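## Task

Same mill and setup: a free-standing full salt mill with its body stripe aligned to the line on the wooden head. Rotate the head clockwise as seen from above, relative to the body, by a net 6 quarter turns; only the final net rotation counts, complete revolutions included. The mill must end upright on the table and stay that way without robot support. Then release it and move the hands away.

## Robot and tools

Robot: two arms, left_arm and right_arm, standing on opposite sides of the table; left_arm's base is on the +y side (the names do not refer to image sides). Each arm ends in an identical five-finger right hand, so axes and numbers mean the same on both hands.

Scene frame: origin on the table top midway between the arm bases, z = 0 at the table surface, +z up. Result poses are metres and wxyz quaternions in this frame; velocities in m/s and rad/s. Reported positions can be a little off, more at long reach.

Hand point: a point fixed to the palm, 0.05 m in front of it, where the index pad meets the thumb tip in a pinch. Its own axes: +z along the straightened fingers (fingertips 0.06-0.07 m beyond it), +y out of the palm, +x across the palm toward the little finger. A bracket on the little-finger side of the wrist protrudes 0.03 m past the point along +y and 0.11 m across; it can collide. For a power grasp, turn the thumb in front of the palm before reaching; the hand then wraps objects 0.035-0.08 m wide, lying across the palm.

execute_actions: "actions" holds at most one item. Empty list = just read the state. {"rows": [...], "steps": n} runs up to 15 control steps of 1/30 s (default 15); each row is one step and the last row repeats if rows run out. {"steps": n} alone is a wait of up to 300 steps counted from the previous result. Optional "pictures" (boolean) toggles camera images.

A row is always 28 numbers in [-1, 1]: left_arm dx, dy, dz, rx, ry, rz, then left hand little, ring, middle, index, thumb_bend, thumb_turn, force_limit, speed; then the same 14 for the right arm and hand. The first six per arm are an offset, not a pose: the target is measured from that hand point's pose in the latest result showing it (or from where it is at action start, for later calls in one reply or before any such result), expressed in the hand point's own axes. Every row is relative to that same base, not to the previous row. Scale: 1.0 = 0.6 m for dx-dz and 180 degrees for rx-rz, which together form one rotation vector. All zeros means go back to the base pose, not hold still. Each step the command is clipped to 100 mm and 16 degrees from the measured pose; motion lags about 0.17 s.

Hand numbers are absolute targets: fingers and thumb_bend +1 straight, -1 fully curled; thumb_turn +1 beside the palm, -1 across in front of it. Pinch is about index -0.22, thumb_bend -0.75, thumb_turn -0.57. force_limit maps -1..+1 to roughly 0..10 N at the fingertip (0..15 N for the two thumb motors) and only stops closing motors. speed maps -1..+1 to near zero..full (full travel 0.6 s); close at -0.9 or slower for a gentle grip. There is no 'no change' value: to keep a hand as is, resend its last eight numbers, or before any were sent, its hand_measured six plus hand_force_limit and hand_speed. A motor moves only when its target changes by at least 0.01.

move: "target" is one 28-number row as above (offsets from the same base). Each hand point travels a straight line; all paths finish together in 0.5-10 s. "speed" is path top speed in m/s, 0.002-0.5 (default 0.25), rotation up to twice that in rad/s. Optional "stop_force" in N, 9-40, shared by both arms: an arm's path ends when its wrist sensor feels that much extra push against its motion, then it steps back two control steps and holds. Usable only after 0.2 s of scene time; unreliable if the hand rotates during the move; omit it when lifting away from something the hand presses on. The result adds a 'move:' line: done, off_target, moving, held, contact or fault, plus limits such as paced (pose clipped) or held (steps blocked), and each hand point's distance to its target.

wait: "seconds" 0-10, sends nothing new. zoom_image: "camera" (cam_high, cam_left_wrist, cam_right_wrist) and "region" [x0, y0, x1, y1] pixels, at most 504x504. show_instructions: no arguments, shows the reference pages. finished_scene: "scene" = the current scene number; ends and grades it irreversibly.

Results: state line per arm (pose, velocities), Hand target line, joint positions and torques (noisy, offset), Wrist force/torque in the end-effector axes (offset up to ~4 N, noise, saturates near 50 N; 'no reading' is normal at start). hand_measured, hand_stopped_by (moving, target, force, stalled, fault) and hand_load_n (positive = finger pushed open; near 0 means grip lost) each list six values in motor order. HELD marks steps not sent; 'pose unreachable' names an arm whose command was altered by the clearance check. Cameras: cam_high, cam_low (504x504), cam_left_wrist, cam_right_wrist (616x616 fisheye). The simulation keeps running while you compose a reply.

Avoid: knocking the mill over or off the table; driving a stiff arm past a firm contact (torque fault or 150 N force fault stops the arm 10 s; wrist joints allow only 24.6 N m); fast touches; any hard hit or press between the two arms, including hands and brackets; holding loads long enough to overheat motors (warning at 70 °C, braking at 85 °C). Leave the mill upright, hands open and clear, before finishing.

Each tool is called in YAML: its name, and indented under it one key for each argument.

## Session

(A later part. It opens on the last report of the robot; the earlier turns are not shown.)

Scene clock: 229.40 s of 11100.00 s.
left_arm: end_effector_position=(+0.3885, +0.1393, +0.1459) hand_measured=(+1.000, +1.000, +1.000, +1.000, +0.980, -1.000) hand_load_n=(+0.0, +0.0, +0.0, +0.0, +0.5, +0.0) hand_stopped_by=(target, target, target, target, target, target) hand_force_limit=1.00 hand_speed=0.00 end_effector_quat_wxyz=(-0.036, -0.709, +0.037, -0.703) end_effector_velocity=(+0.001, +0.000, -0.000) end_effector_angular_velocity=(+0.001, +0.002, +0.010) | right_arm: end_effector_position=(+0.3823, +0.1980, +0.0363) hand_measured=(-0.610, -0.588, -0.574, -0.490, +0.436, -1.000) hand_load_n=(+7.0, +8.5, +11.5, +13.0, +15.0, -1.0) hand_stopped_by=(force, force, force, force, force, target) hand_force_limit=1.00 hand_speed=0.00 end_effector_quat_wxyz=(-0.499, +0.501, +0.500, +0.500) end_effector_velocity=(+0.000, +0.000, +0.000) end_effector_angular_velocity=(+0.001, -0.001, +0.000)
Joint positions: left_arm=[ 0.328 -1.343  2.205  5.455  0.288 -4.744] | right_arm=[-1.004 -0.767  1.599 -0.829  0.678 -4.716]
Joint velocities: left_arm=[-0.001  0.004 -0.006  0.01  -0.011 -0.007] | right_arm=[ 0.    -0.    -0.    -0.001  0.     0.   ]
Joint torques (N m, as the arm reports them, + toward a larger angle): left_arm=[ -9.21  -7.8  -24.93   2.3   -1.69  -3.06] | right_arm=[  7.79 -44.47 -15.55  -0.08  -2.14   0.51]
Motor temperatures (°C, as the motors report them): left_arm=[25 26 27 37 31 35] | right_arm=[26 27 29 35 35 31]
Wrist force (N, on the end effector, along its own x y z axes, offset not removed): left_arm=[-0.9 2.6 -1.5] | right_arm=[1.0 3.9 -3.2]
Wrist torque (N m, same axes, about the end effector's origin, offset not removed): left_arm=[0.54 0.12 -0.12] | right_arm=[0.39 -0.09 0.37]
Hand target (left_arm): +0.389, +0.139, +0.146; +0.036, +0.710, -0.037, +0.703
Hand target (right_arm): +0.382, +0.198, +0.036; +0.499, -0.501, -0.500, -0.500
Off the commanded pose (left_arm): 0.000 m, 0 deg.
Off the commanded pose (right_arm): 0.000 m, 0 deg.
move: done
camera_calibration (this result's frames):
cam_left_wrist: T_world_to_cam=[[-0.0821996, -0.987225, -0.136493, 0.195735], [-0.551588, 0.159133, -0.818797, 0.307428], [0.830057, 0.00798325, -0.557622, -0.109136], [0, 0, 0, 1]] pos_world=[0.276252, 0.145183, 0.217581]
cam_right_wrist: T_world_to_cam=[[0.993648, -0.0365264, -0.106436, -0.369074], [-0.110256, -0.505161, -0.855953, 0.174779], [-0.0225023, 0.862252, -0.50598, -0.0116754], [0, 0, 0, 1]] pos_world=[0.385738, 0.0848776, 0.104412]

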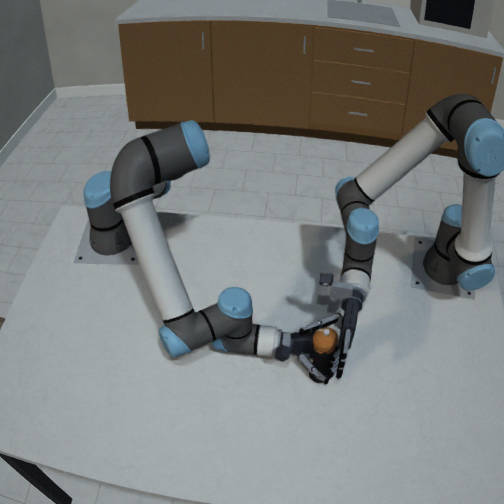

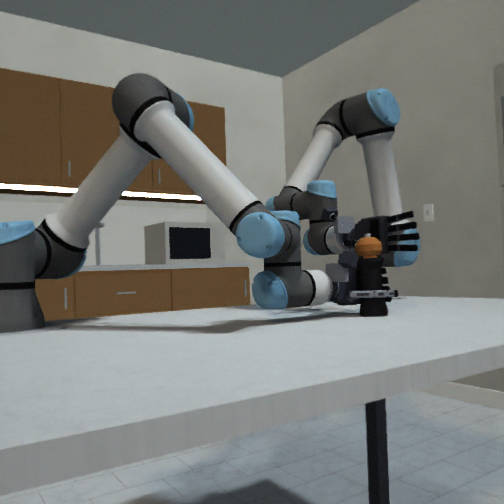

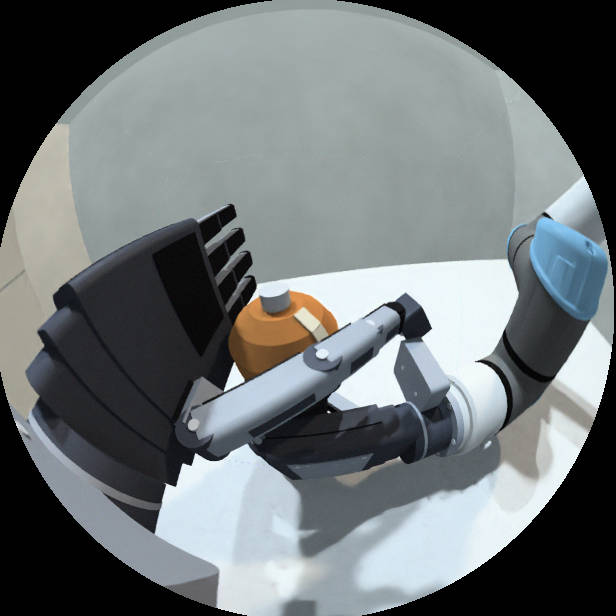

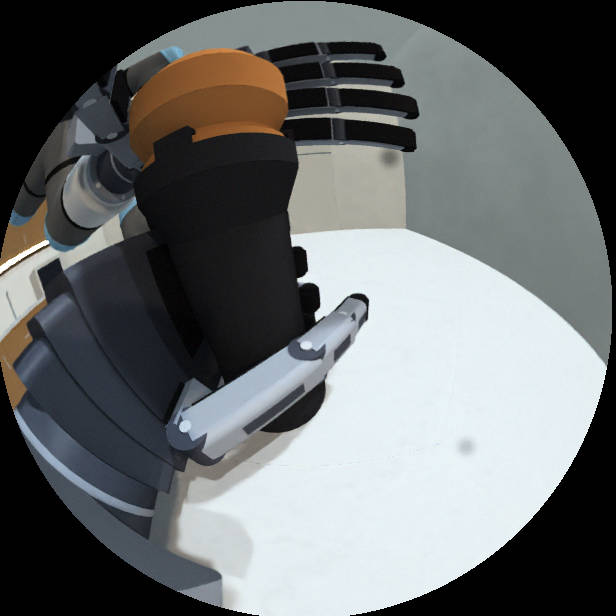

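4 strokes done, line ≈235° (≈270° turned). Strokes 5–6.

move:
  target: [0,0.0097,0.0005,0,0,0,-1,-1,-1,-1,-1,-1,1,0, 0,0,0,0,0,0,-0.98,-0.98,-0.98,-0.98,-0.98,-1,1,0]
  speed: 0.04

move:
  target: [0,0.02,-0.0303,-0.1944,0,0,-0.98,-0.98,-0.98,-0.98,-0.98,-1,1,0, 0,0,0,0,0,0,-0.98,-0.98,-0.98,-0.98,-0.98,-1,1,0]
  speed: 0.15

move:
  target: [0,0.017,-0.0303,-0.1944,0,0,-1,-1,-1,-1,-1,-1,1,0, 0,0,0,0,0,0,-0.98,-0.98,-0.98,-0.98,-0.98,-1,1,0]
  speed: 0.15

move:
  target: [0,0,0,0,0,0,1,1,1,1,0.98,-1,1,0, 0,0,0,0,0,0,-0.98,-0.98,-0.98,-0.98,-0.98,-1,1,0]

move:
  target: [0,-0.0467,0,0.1944,0,0,1,1,1,1,0.98,-1,1,0, 0,0,0,0,0,0,-0.98,-0.98,-0.98,-0.98,-0.98,-1,1,0]
  speed: 0.15

move:
  target: [0,-0.02,0.011,0.1944,0,0,1,1,1,1,0.98,-1,1,0, 0,0,0,0,0,0,-0.98,-0.98,-0.98,-0.98,-0.98,-1,1,0]
  speed: 0.15

move:
  target: [0,0.0097,0.0005,0,0,0,-1,-1,-1,-1,-1,-1,1,0, 0,0,0,0,0,0,-0.98,-0.98,-0.98,-0.98,-0.98,-1,1,0]
  speed: 0.04

move:
  target: [0,0.02,-0.0303,-0.1944,0,0,-0.98,-0.98,-0.98,-0.98,-0.98,-1,1,0, 0,0,0,0,0,0,-0.98,-0.98,-0.98,-0.98,-0.98,-1,1,0]
  speed: 0.15

move:
  target: [0,0.017,-0.0303,-0.1944,0,0,-1,-1,-1,-1,-1,-1,1,0, 0,0,0,0,0,0,-0.98,-0.98,-0.98,-0.98,-0.98,-1,1,0]
  speed: 0.15

move:
  target: [0,0,0,0,0,0,1,1,1,1,0.98,-1,1,0, 0,0,0,0,0,0,-0.98,-0.98,-0.98,-0.98,-0.98,-1,1,0]

move:
  target: [0,-0.0467,0,0.1944,0,0,1,1,1,1,0.98,-1,1,0, 0,0,0,0,0,0,-0.98,-0.98,-0.98,-0.98,-0.98,-1,1,0]
  speed: 0.15

move:
  target: [0,-0.02,0.011,0.1944,0,0,1,1,1,1,0.98,-1,1,0, 0,0,0,0,0,0,-0.98,-0.98,-0.98,-0.98,-0.98,-1,1,0]
  speed: 0.15

Scene clock: 248.77 s of 11100.00 s.
left_arm: end_effector_position=(+0.3882, +0.1335, +0.1459) hand_measured=(-1.000, -0.998, -0.368, -0.268, +0.566, -1.000) hand_load_n=(+0.0, +7.5, +11.5, +8.0, +13.5, +2.0) hand_stopped_by=(target, target, force, force, force, target) hand_force_limit=1.00 hand_speed=0.00 end_effector_quat_wxyz=(-0.036, -0.709, +0.037, -0.703) end_effector_velocity=(+0.000, +0.000, +0.000) end_effector_angular_velocity=(+0.000, -0.000, +0.001) | right_arm: end_effector_position=(+0.3823, +0.1980, +0.0364) hand_measured=(-0.612, -0.590, -0.574, -0.490, +0.436, -1.000) hand_load_n=(+1.0, +3.0, +6.5, +10.5, +20.0, +3.5) hand_stopped_by=(force, force, force, force, force, target) hand_force_limit=1.00 hand_speed=0.00 end_effector_quat_wxyz=(-0.499, +0.501, +0.500, +0.500) end_effector_velocity=(+0.001, -0.000, +0.000) end_effector_angular_velocity=(+0.000, -0.001, -0.001)
Joint positions: left_arm=[ 0.324 -1.333  2.191  5.459  0.284 -4.745] | right_arm=[-1.004 -0.767  1.599 -0.829  0.678 -4.716]
Joint velocities: left_arm=[ 0.    -0.001  0.001 -0.    -0.     0.001] | right_arm=[-0.001 -0.    -0.     0.     0.    -0.001]
Joint torques (N m, as the arm reports them, + toward a larger angle): left_arm=[-21.82  -0.42 -30.67  -1.94   8.66  -1.41] | right_arm=[  8.4  -36.3  -15.48   0.01  -2.15  -1.98]
Motor temperatures (°C, as the motors report them): left_arm=[25 26 27 37 31 35] | right_arm=[26 27 29 35 35 31]
Wrist force (N, on the end effector, along its own x y z axes, offset not removed): left_arm=[25.4 -34.7 -10.7] | right_arm=[30.9 -5.0 -50.0]
Wrist torque (N m, same axes, about the end effector's origin, offset not removed): left_arm=[-0.28 -0.81 0.92] | right_arm=[0.45 0.41 1.88]
Hand target (left_arm): +0.388, +0.133, +0.146; +0.036, +0.709, -0.037, +0.703
Hand target (right_arm): +0.382, +0.198, +0.036; +0.499, -0.501, -0.500, -0.500
Off the commanded pose (left_arm): 0.000 m, 0 deg.
Off the commanded pose (right_arm): 0.000 m, 0 deg.
After step 90, 14.87 s passed at rest.
move: done
camera_calibration (this result's frames):
cam_left_wrist: T_world_to_cam=[[-0.0821949, -0.987221, -0.136521, 0.189963], [-0.55158, 0.159154, -0.818798, 0.308183], [0.830062, 0.00800133, -0.557613, -0.108853], [0, 0, 0, 1]] pos_world=[0.275956, 0.139358, 0.217575]
cam_right_wrist: T_world_to_cam=[[0.993649, -0.0365256, -0.106431, -0.369075], [-0.110252, -0.505152, -0.855959, 0.174787], [-0.0224994, 0.862257, -0.505971, -0.0116727], [0, 0, 0, 1]] pos_world=[0.385739, 0.0848781, 0.104423]

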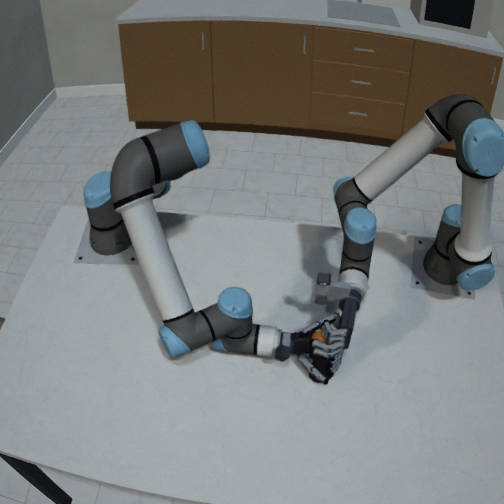

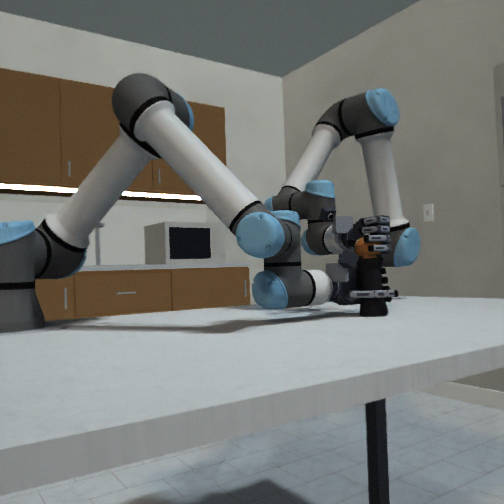

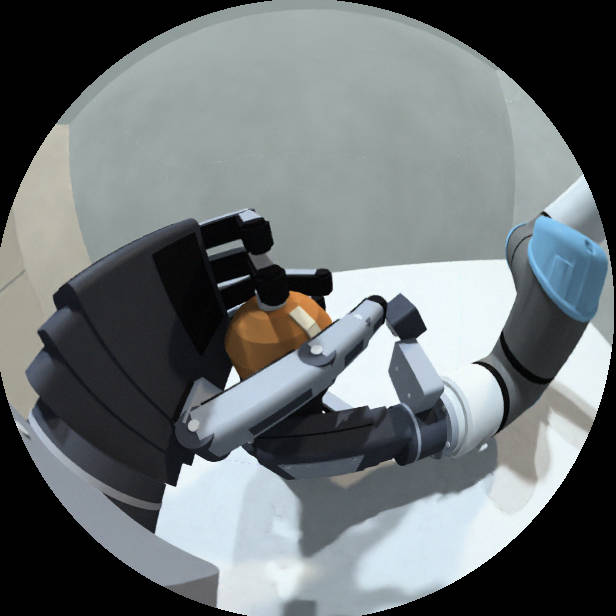

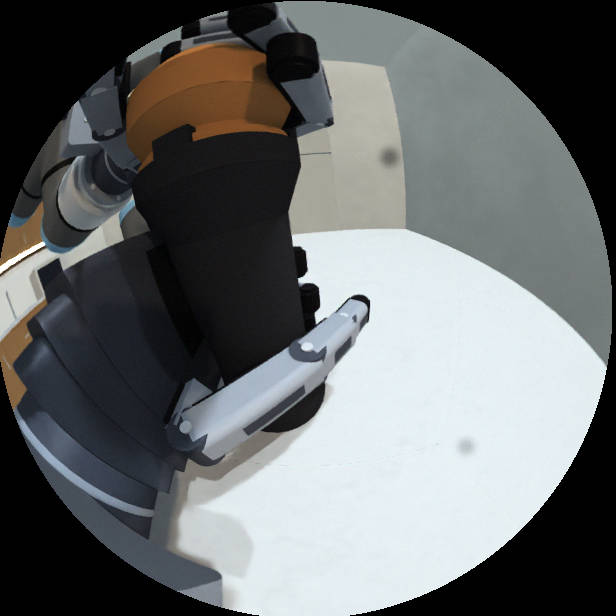

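Scene clock: 251.20 s of 11100.00 s.
left_arm: end_effector_position=(+0.3687, +0.1236, +0.1461) hand_measured=(-0.980, -0.980, -0.368, -0.276, +0.556, -1.000) hand_load_n=(+0.0, +3.5, +12.0, +13.5, +14.0, +1.0) hand_stopped_by=(target, target, force, force, force, target) hand_force_limit=1.00 hand_speed=0.00 end_effector_quat_wxyz=(+0.248, +0.666, -0.246, +0.659) end_effector_velocity=(-0.001, -0.000, -0.001) end_effector_angular_velocity=(+0.003, +0.001, -0.011) | right_arm: end_effector_position=(+0.3824, +0.1980, +0.0364) hand_measured=(-0.612, -0.590, -0.574, -0.490, +0.436, -1.000) hand_load_n=(+3.0, +5.5, +9.5, +12.0, +16.5, -2.0) hand_stopped_by=(force, force, force, force, force, target) hand_force_limit=1.00 hand_speed=0.00 end_effector_quat_wxyz=(-0.499, +0.501, +0.500, +0.500) end_effector_velocity=(+0.001, -0.000, +0.001) end_effector_angular_velocity=(+0.001, -0.001, -0.002)
Joint positions: left_arm=[ 0.647 -1.415  2.301  5.406  1.216 -4.721] | right_arm=[-1.004 -0.767  1.599 -0.829  0.678 -4.715]
Joint velocities: left_arm=[ 0.007  0.003 -0.002  0.001  0.018  0.001] | right_arm=[-0.    -0.001 -0.001 -0.     0.002  0.   ]
Joint torques (N m, as the arm reports them, + toward a larger angle): left_arm=[ -9.47  -1.82 -22.26   3.29   8.51   0.63] | right_arm=[-18.87 -36.7  -15.08  -0.03   7.09   4.23]
Motor temperatures (°C, as the motors report them): left_arm=[25 26 27 37 31 35] | right_arm=[26 27 29 35 35 31]
Wrist force (N, on the end effector, along its own x y z axes, offset not removed): left_arm=[8.1 -32.4 11.9] | right_arm=[10.7 -27.7 -23.5]
Wrist torque (N m, same axes, about the end effector's origin, offset not removed): left_arm=[-0.64 -0.58 -0.01] | right_arm=[-0.89 0.69 -2.68]
Hand target (left_arm): +0.369, +0.124, +0.146; +0.248, +0.666, -0.247, +0.659
Hand target (right_arm): +0.382, +0.198, +0.036; +0.499, -0.501, -0.500, -0.500
Off the commanded pose (left_arm): 0.000 m, 0 deg.
Off the commanded pose (right_arm): 0.000 m, 0 deg.
move: done
camera_calibration (this result's frames):
cam_left_wrist: T_world_to_cam=[[-0.63317, -0.762883, -0.130786, 0.353154], [-0.363718, 0.44241, -0.819746, 0.195049], [0.683231, -0.471469, -0.557595, 0.0209512], [0, 0, 0, 1]] pos_world=[0.280235, 0.193002, 0.21776]
cam_right_wrist: T_world_to_cam=[[0.993648, -0.0365401, -0.106437, -0.369087], [-0.110264, -0.505151, -0.855958, 0.174787], [-0.0224901, 0.862257, -0.505971, -0.011668], [0, 0, 0, 1]] pos_world=[0.385752, 0.0848683, 0.104422]

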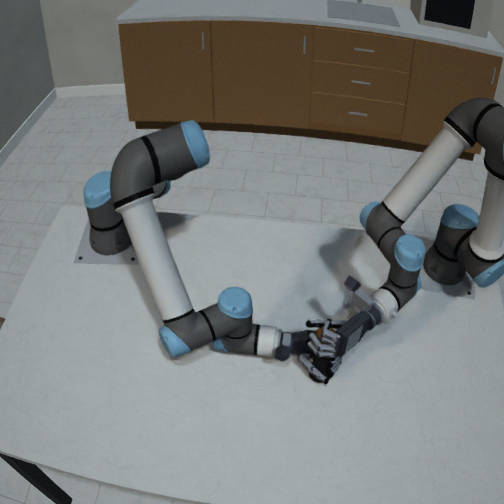

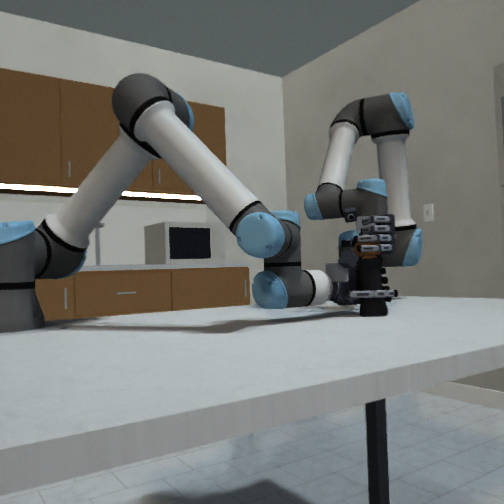

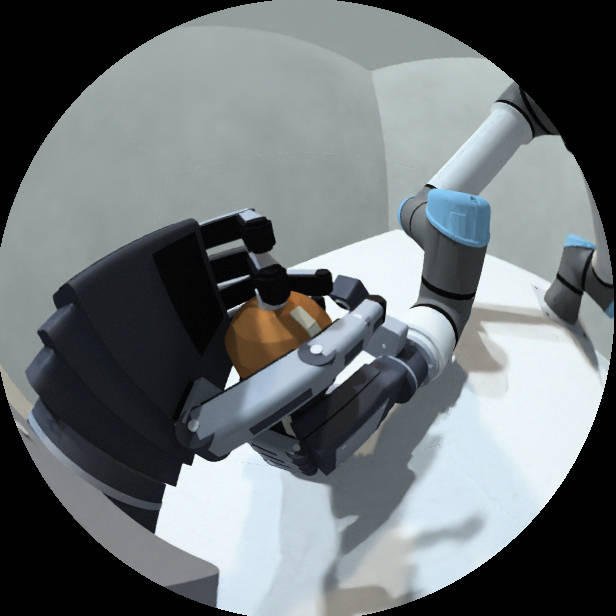

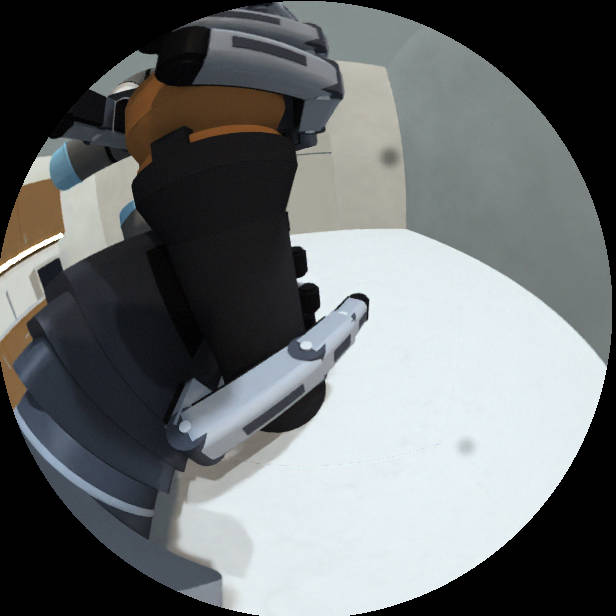

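Scene clock: 253.63 s of 11100.00 s.
left_arm: end_effector_position=(+0.3481, +0.1279, +0.1462) hand_measured=(-1.000, -0.998, -0.368, -0.276, +0.546, -1.000) hand_load_n=(+0.0, +1.5, +13.5, +17.5, +12.5, +0.0) hand_stopped_by=(target, target, force, force, force, target) hand_force_limit=1.00 hand_speed=0.00 end_effector_quat_wxyz=(+0.436, +0.561, -0.433, +0.554) end_effector_velocity=(-0.001, -0.000, +0.000) end_effector_angular_velocity=(+0.001, -0.000, -0.010) | right_arm: end_effector_position=(+0.3824, +0.1980, +0.0363) hand_measured=(-0.610, -0.588, -0.574, -0.490, +0.436, -1.000) hand_load_n=(+16.5, +15.5, +14.0, +10.5, +13.0, -10.5) hand_stopped_by=(force, force, force, force, force, target) hand_force_limit=1.00 hand_speed=0.00 end_effector_quat_wxyz=(-0.499, +0.501, +0.500, +0.500) end_effector_velocity=(-0.000, +0.000, +0.000) end_effector_angular_velocity=(+0.001, -0.000, +0.002)
Joint positions: left_arm=[ 1.015 -1.243  2.066  5.467  2.194 -4.718] | right_arm=[-1.004 -0.767  1.599 -0.829  0.678 -4.715]
Joint velocities: left_arm=[ 0.002  0.003 -0.005  0.003  0.012  0.001] | right_arm=[ 0.    -0.     0.    -0.001 -0.002  0.001]
Joint torques (N m, as the arm reports them, + toward a larger angle): left_arm=[ 8.49 -9.16 -7.27  7.1   6.79  2.41] | right_arm=[-18.55 -66.87 -15.36  -2.93   3.56   1.09]
Motor temperatures (°C, as the motors report them): left_arm=[25 26 27 37 31 35] | right_arm=[26 27 29 35 35 31]
Wrist force (N, on the end effector, along its own x y z axes, offset not removed): left_arm=[5.1 -18.0 30.2] | right_arm=[-14.8 -22.1 20.4]
Wrist torque (N m, same axes, about the end effector's origin, offset not removed): left_arm=[-0.47 0.07 -0.16] | right_arm=[-1.63 -2.00 -2.91]
Hand target (left_arm): +0.348, +0.128, +0.146; +0.436, +0.561, -0.433, +0.554
Hand target (right_arm): +0.382, +0.198, +0.036; +0.499, -0.501, -0.500, -0.500
Off the commanded pose (left_arm): 0.000 m, 0 deg.
Off the commanded pose (right_arm): 0.000 m, 0 deg.
move: done
camera_calibration (this result's frames):
cam_left_wrist: T_world_to_cam=[[-0.956412, -0.263303, -0.126283, 0.391448], [-0.0475784, 0.56717, -0.822226, 0.0601456], [0.288118, -0.780378, -0.554975, 0.213781], [0, 0, 0, 1]] pos_world=[0.315653, 0.235786, 0.217529]
cam_right_wrist: T_world_to_cam=[[0.993642, -0.0365677, -0.106483, -0.369082], [-0.110318, -0.505173, -0.855938, 0.174785], [-0.0224928, 0.862243, -0.505995, -0.0116728], [0, 0, 0, 1]] pos_world=[0.385754, 0.084865, 0.104398]

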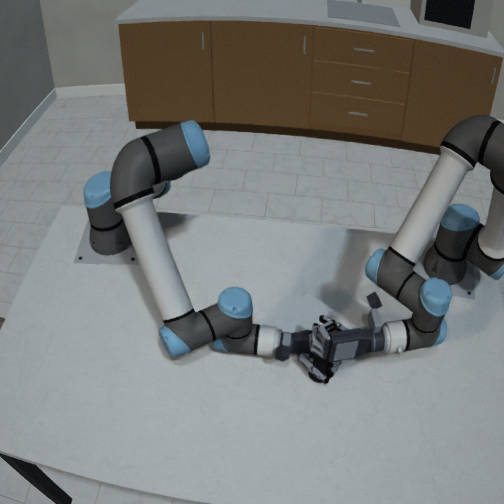

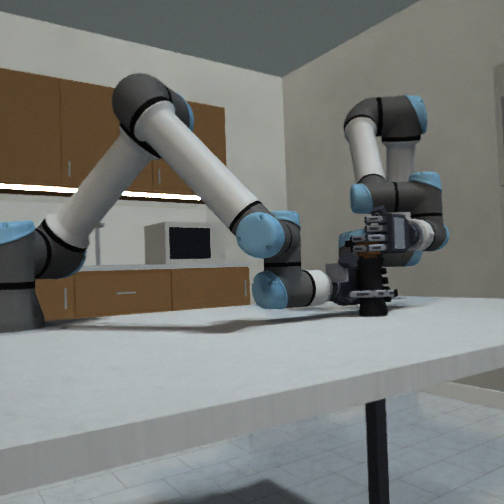

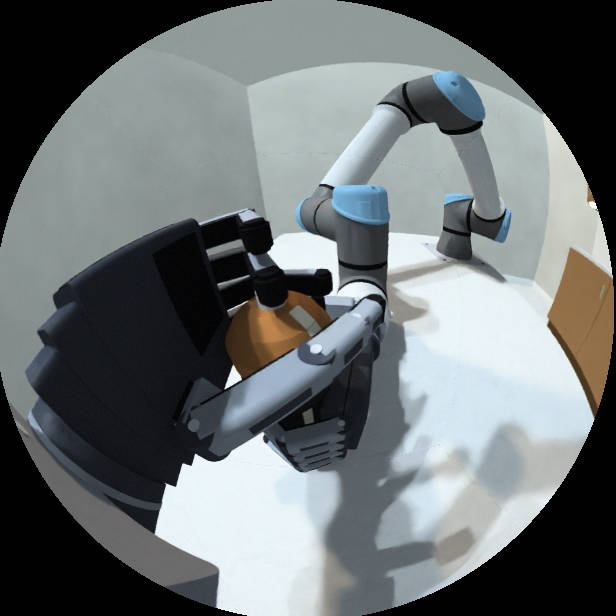

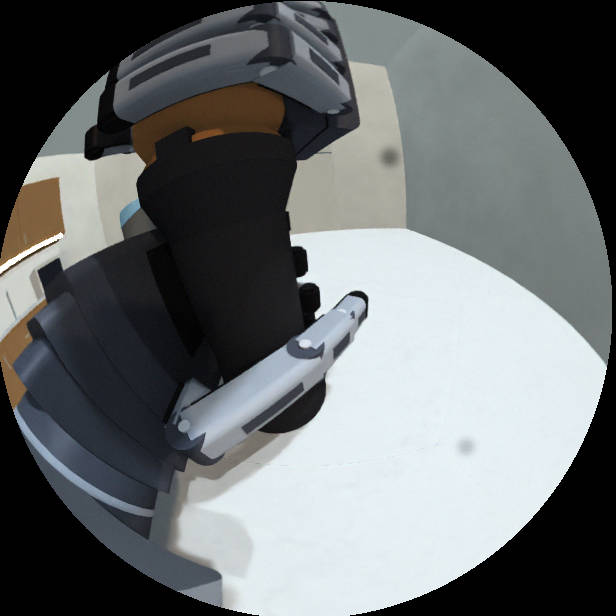

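Scene clock: 255.13 s of 11100.00 s.
left_arm: end_effector_position=(+0.3481, +0.1279, +0.1462) hand_measured=(+1.000, +1.000, +1.000, +1.000, +0.980, -1.000) hand_load_n=(+0.0, +0.0, +0.0, +0.0, +0.0, +0.0) hand_stopped_by=(target, target, target, target, target, target) hand_force_limit=1.00 hand_speed=0.00 end_effector_quat_wxyz=(+0.436, +0.561, -0.433, +0.554) end_effector_velocity=(-0.000, +0.000, -0.000) end_effector_angular_velocity=(+0.000, +0.000, -0.000) | right_arm: end_effector_position=(+0.3824, +0.1980, +0.0363) hand_measured=(-0.610, -0.588, -0.574, -0.490, +0.436, -1.000) hand_load_n=(+7.0, +9.0, +11.5, +13.5, +15.0, -3.0) hand_stopped_by=(force, force, force, force, force, target) hand_force_limit=1.00 hand_speed=0.00 end_effector_quat_wxyz=(-0.499, +0.501, +0.500, +0.500) end_effector_velocity=(-0.000, +0.000, -0.000) end_effector_angular_velocity=(-0.000, +0.000, +0.001)
Joint positions: left_arm=[ 1.015 -1.243  2.066  5.467  2.194 -4.718] | right_arm=[-1.004 -0.767  1.599 -0.829  0.678 -4.715]
Joint velocities: left_arm=[ 0. -0.  0.  0.  0. -0.] | right_arm=[ 0.    -0.     0.     0.001 -0.001 -0.   ]
Joint torques (N m, as the arm reports them, + toward a larger angle): left_arm=[-17.64 -34.19   1.27  -1.3    3.26  -0.71] | right_arm=[-18.32 -43.38 -15.73  -2.9    4.79   0.97]
Motor temperatures (°C, as the motors report them): left_arm=[25 26 27 37 31 35] | right_arm=[26 27 29 35 35 31]
Wrist force (N, on the end effector, along its own x y z axes, offset not removed): left_arm=[-1.9 -18.0 6.8] | right_arm=[-3.5 -18.2 -3.9]
Wrist torque (N m, same axes, about the end effector's origin, offset not removed): left_arm=[-0.56 0.49 -0.21] | right_arm=[-0.40 0.44 -2.13]
Hand target (left_arm): +0.348, +0.128, +0.146; +0.436, +0.561, -0.433, +0.554
Hand target (right_arm): +0.382, +0.198, +0.036; +0.499, -0.501, -0.500, -0.500
Off the commanded pose (left_arm): 0.000 m, 0 deg.
Off the commanded pose (right_arm): 0.000 m, 0 deg.
move: done
camera_calibration (this result's frames):
cam_left_wrist: T_world_to_cam=[[-0.956407, -0.263312, -0.126299, 0.391452], [-0.0475768, 0.567188, -0.822213, 0.0601254], [0.288134, -0.780361, -0.554991, 0.213766], [0, 0, 0, 1]] pos_world=[0.315655, 0.235786, 0.217514]
cam_right_wrist: T_world_to_cam=[[0.993645, -0.0365509, -0.106458, -0.369084], [-0.110288, -0.505157, -0.855952, 0.174795], [-0.0224922, 0.862253, -0.505977, -0.0116657], [0, 0, 0, 1]] pos_world=[0.385754, 0.0848671, 0.104421]

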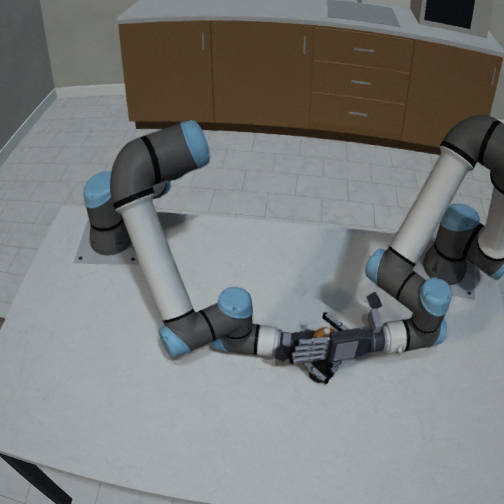

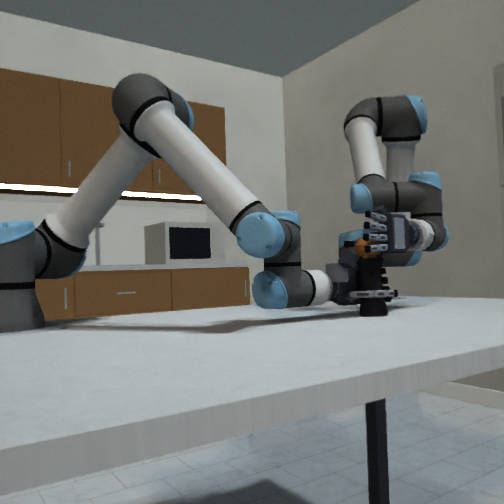

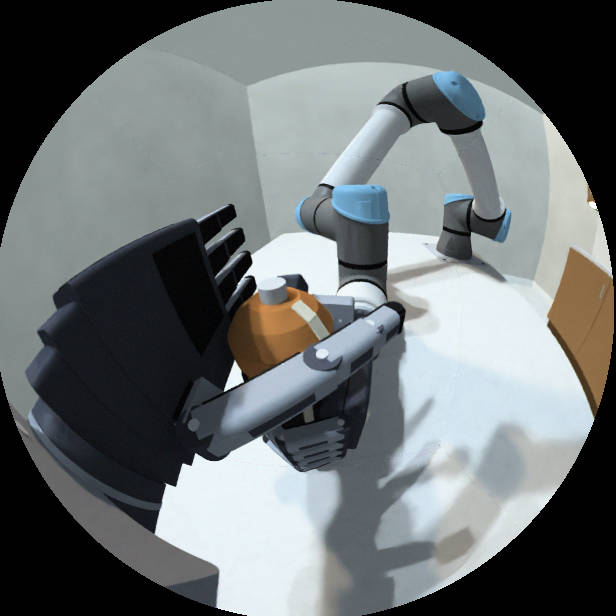

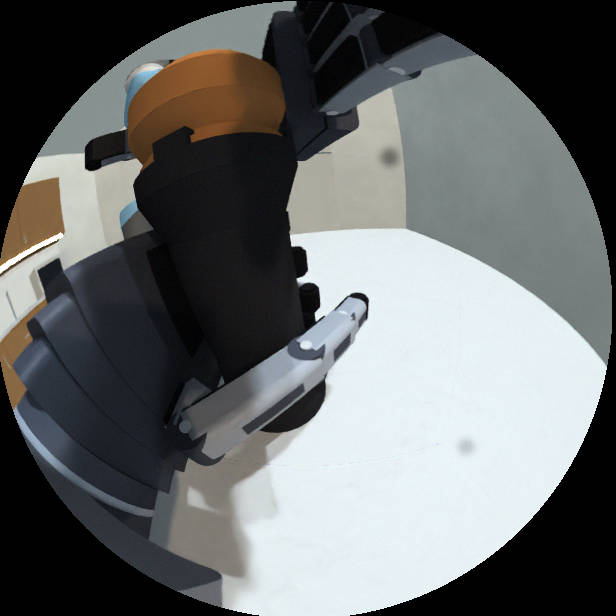

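Scene clock: 257.57 s of 11100.00 s.
left_arm: end_effector_position=(+0.3754, +0.1347, +0.1460) hand_measured=(+1.000, +1.000, +1.000, +1.000, +0.982, -1.000) hand_load_n=(+0.0, +0.0, +0.0, +0.0, +2.0, -0.5) hand_stopped_by=(target, target, target, target, target, target) hand_force_limit=1.00 hand_speed=0.00 end_effector_quat_wxyz=(+0.248, +0.666, -0.246, +0.659) end_effector_velocity=(+0.001, -0.000, +0.001) end_effector_angular_velocity=(-0.002, -0.002, +0.011) | right_arm: end_effector_position=(+0.3824, +0.1980, +0.0364) hand_measured=(-0.610, -0.588, -0.574, -0.490, +0.436, -1.000) hand_load_n=(+6.5, +8.5, +11.5, +13.5, +15.0, -1.0) hand_stopped_by=(force, force, force, force, force, target) hand_force_limit=1.00 hand_speed=0.00 end_effector_quat_wxyz=(-0.499, +0.501, +0.500, +0.500) end_effector_velocity=(+0.000, -0.000, -0.000) end_effector_angular_velocity=(+0.000, -0.000, -0.001)
Joint positions: left_arm=[ 0.683 -1.418  2.305  5.405  1.253 -4.721] | right_arm=[-1.004 -0.767  1.599 -0.829  0.678 -4.715]
Joint velocities: left_arm=[-0.006 -0.003  0.    -0.    -0.017 -0.   ] | right_arm=[-0.     0.     0.    -0.001  0.    -0.   ]
Joint torques (N m, as the arm reports them, + toward a larger angle): left_arm=[ -8.33 -28.58  -6.78  -4.83  -2.01  -2.09] | right_arm=[  8.3  -43.55 -15.3    0.33  -2.07   0.76]
Motor temperatures (°C, as the motors report them): left_arm=[25 26 27 37 31 35] | right_arm=[26 27 29 35 35 31]
Wrist force (N, on the end effector, along its own x y z axes, offset not removed): left_arm=[0.0 2.0 -5.3] | right_arm=[1.9 4.8 -6.3]
Wrist torque (N m, same axes, about the end effector's origin, offset not removed): left_arm=[0.28 0.07 -0.19] | right_arm=[0.45 0.10 0.76]
Hand target (left_arm): +0.375, +0.135, +0.146; +0.247, +0.666, -0.246, +0.659
Hand target (right_arm): +0.382, +0.198, +0.036; +0.499, -0.501, -0.500, -0.500
Off the commanded pose (left_arm): 0.000 m, 0 deg.
Off the commanded pose (right_arm): 0.000 m, 0 deg.
move: done
camera_calibration (this result's frames):
cam_left_wrist: T_world_to_cam=[[-0.633197, -0.762876, -0.130698, 0.365875], [-0.363808, 0.442401, -0.81971, 0.192549], [0.683158, -0.471489, -0.557667, 0.0216078], [0, 0, 0, 1]] pos_world=[0.28696, 0.204121, 0.217704]
cam_right_wrist: T_world_to_cam=[[0.993646, -0.036551, -0.106454, -0.369085], [-0.110284, -0.505153, -0.855954, 0.174794], [-0.0224895, 0.862255, -0.505974, -0.0116668], [0, 0, 0, 1]] pos_world=[0.385754, 0.0848672, 0.104422]

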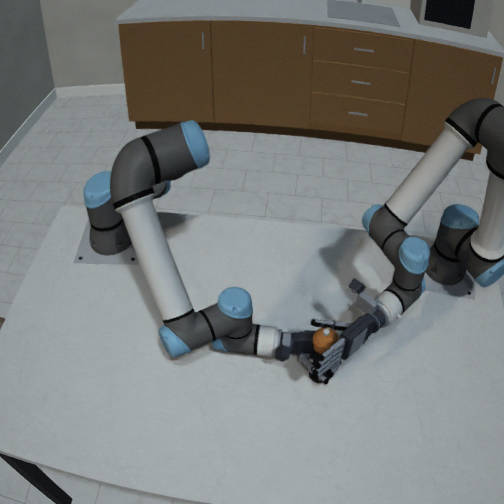

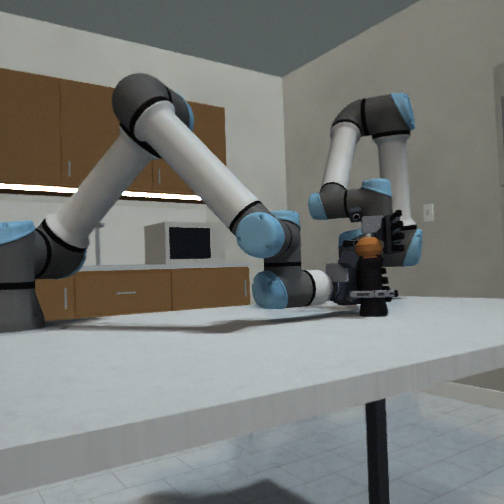

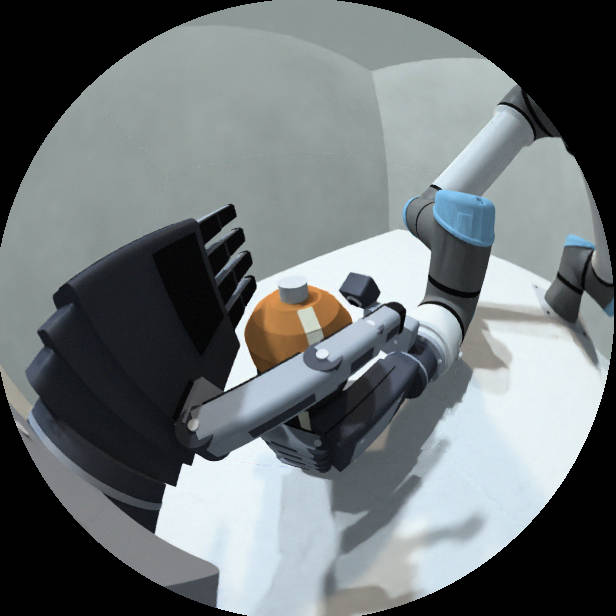

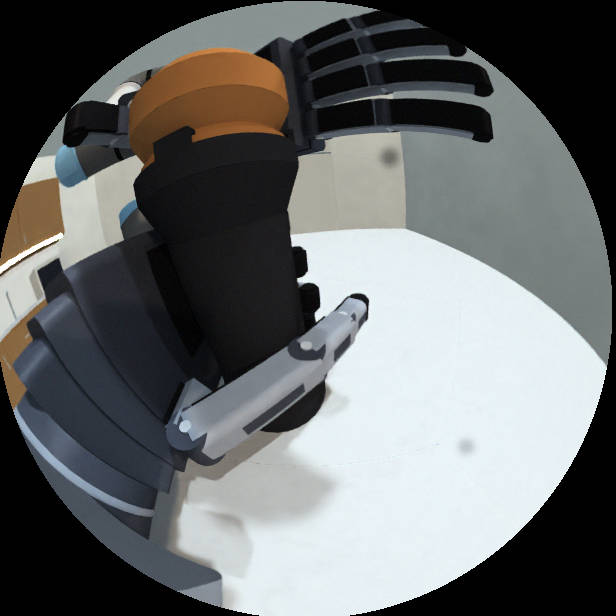

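Scene clock: 260.00 s of 11100.00 s.
left_arm: end_effector_position=(+0.3885, +0.1394, +0.1459) hand_measured=(+1.000, +1.000, +1.000, +1.000, +0.980, -1.000) hand_load_n=(+0.0, +0.0, +0.0, +0.0, +0.5, +0.0) hand_stopped_by=(target, target, target, target, target, target) hand_force_limit=1.00 hand_speed=0.00 end_effector_quat_wxyz=(-0.036, -0.709, +0.037, -0.703) end_effector_velocity=(+0.000, -0.001, +0.001) end_effector_angular_velocity=(-0.001, +0.001, +0.008) | right_arm: end_effector_position=(+0.3824, +0.1980, +0.0363) hand_measured=(-0.610, -0.588, -0.574, -0.490, +0.436, -1.000) hand_load_n=(+6.5, +8.5, +11.5, +13.5, +15.0, -1.0) hand_stopped_by=(force, force, force, force, force, target) hand_force_limit=1.00 hand_speed=0.00 end_effector_quat_wxyz=(-0.499, +0.501, +0.500, +0.500) end_effector_velocity=(+0.001, -0.000, +0.000) end_effector_angular_velocity=(+0.001, -0.001, -0.001)
Joint positions: left_arm=[ 0.327 -1.343  2.205  5.454  0.287 -4.743] | right_arm=[-1.004 -0.767  1.599 -0.829  0.678 -4.715]
Joint velocities: left_arm=[-0.002  0.003 -0.007  0.01  -0.01  -0.007] | right_arm=[-0.    -0.    -0.    -0.     0.001 -0.   ]
Joint torques (N m, as the arm reports them, + toward a larger angle): left_arm=[ -7.55 -13.48 -26.08   2.71  -1.48  -3.42] | right_arm=[  8.27 -43.85 -14.76  -0.57  -2.04   0.81]
Motor temperatures (°C, as the motors report them): left_arm=[25 26 27 37 31 35] | right_arm=[26 27 29 35 35 31]
Wrist force (N, on the end effector, along its own x y z axes, offset not removed): left_arm=[-0.9 2.7 -2.4] | right_arm=[-0.1 4.6 -2.4]
Wrist torque (N m, same axes, about the end effector's origin, offset not removed): left_arm=[0.45 0.28 -0.06] | right_arm=[0.49 -0.07 0.41]
Hand target (left_arm): +0.389, +0.139, +0.146; +0.036, +0.709, -0.037, +0.703
Hand target (right_arm): +0.382, +0.198, +0.036; +0.499, -0.501, -0.500, -0.500
Off the commanded pose (left_arm): 0.000 m, 0 deg.
Off the commanded pose (right_arm): 0.000 m, 0 deg.
move: done
camera_calibration (this result's frames):
cam_left_wrist: T_world_to_cam=[[-0.0819712, -0.987252, -0.136436, 0.195695], [-0.55142, 0.15896, -0.818943, 0.307408], [0.830191, 0.00810381, -0.55742, -0.109185], [0, 0, 0, 1]] pos_world=[0.276197, 0.145219, 0.217588]
cam_right_wrist: T_world_to_cam=[[0.993645, -0.0365514, -0.106457, -0.369084], [-0.110287, -0.505155, -0.855953, 0.174795], [-0.022491, 0.862254, -0.505976, -0.0116661], [0, 0, 0, 1]] pos_world=[0.385754, 0.084867, 0.104422]

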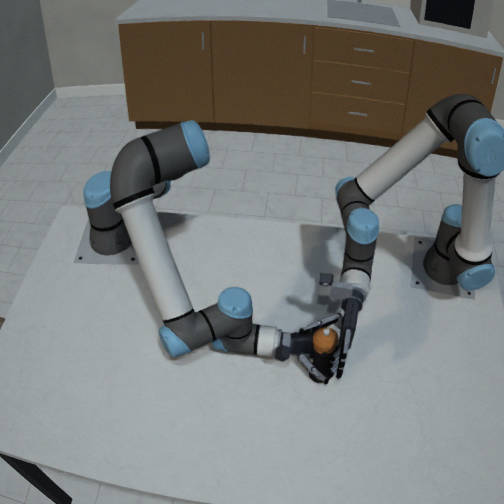

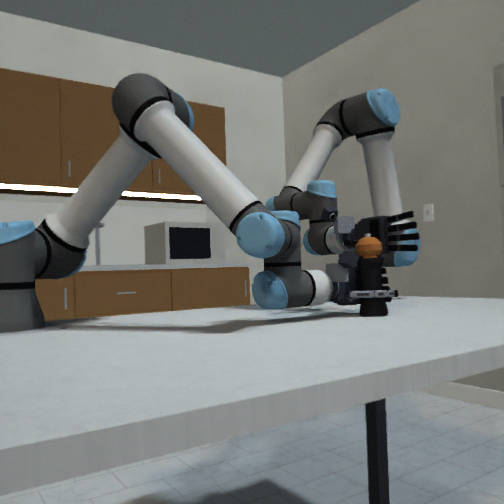

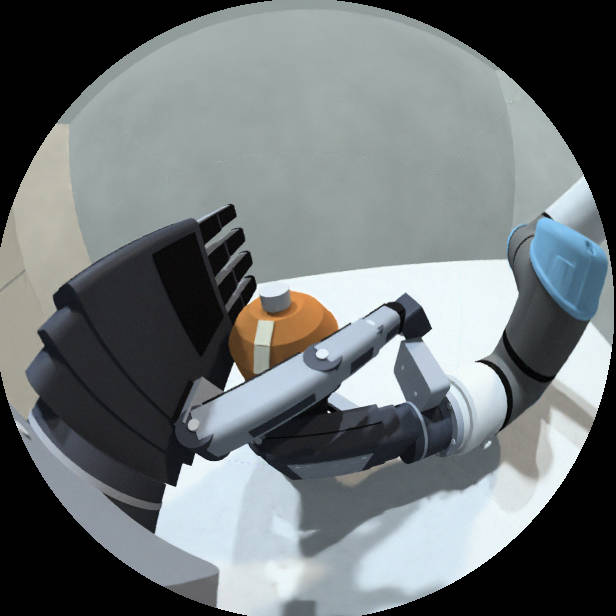

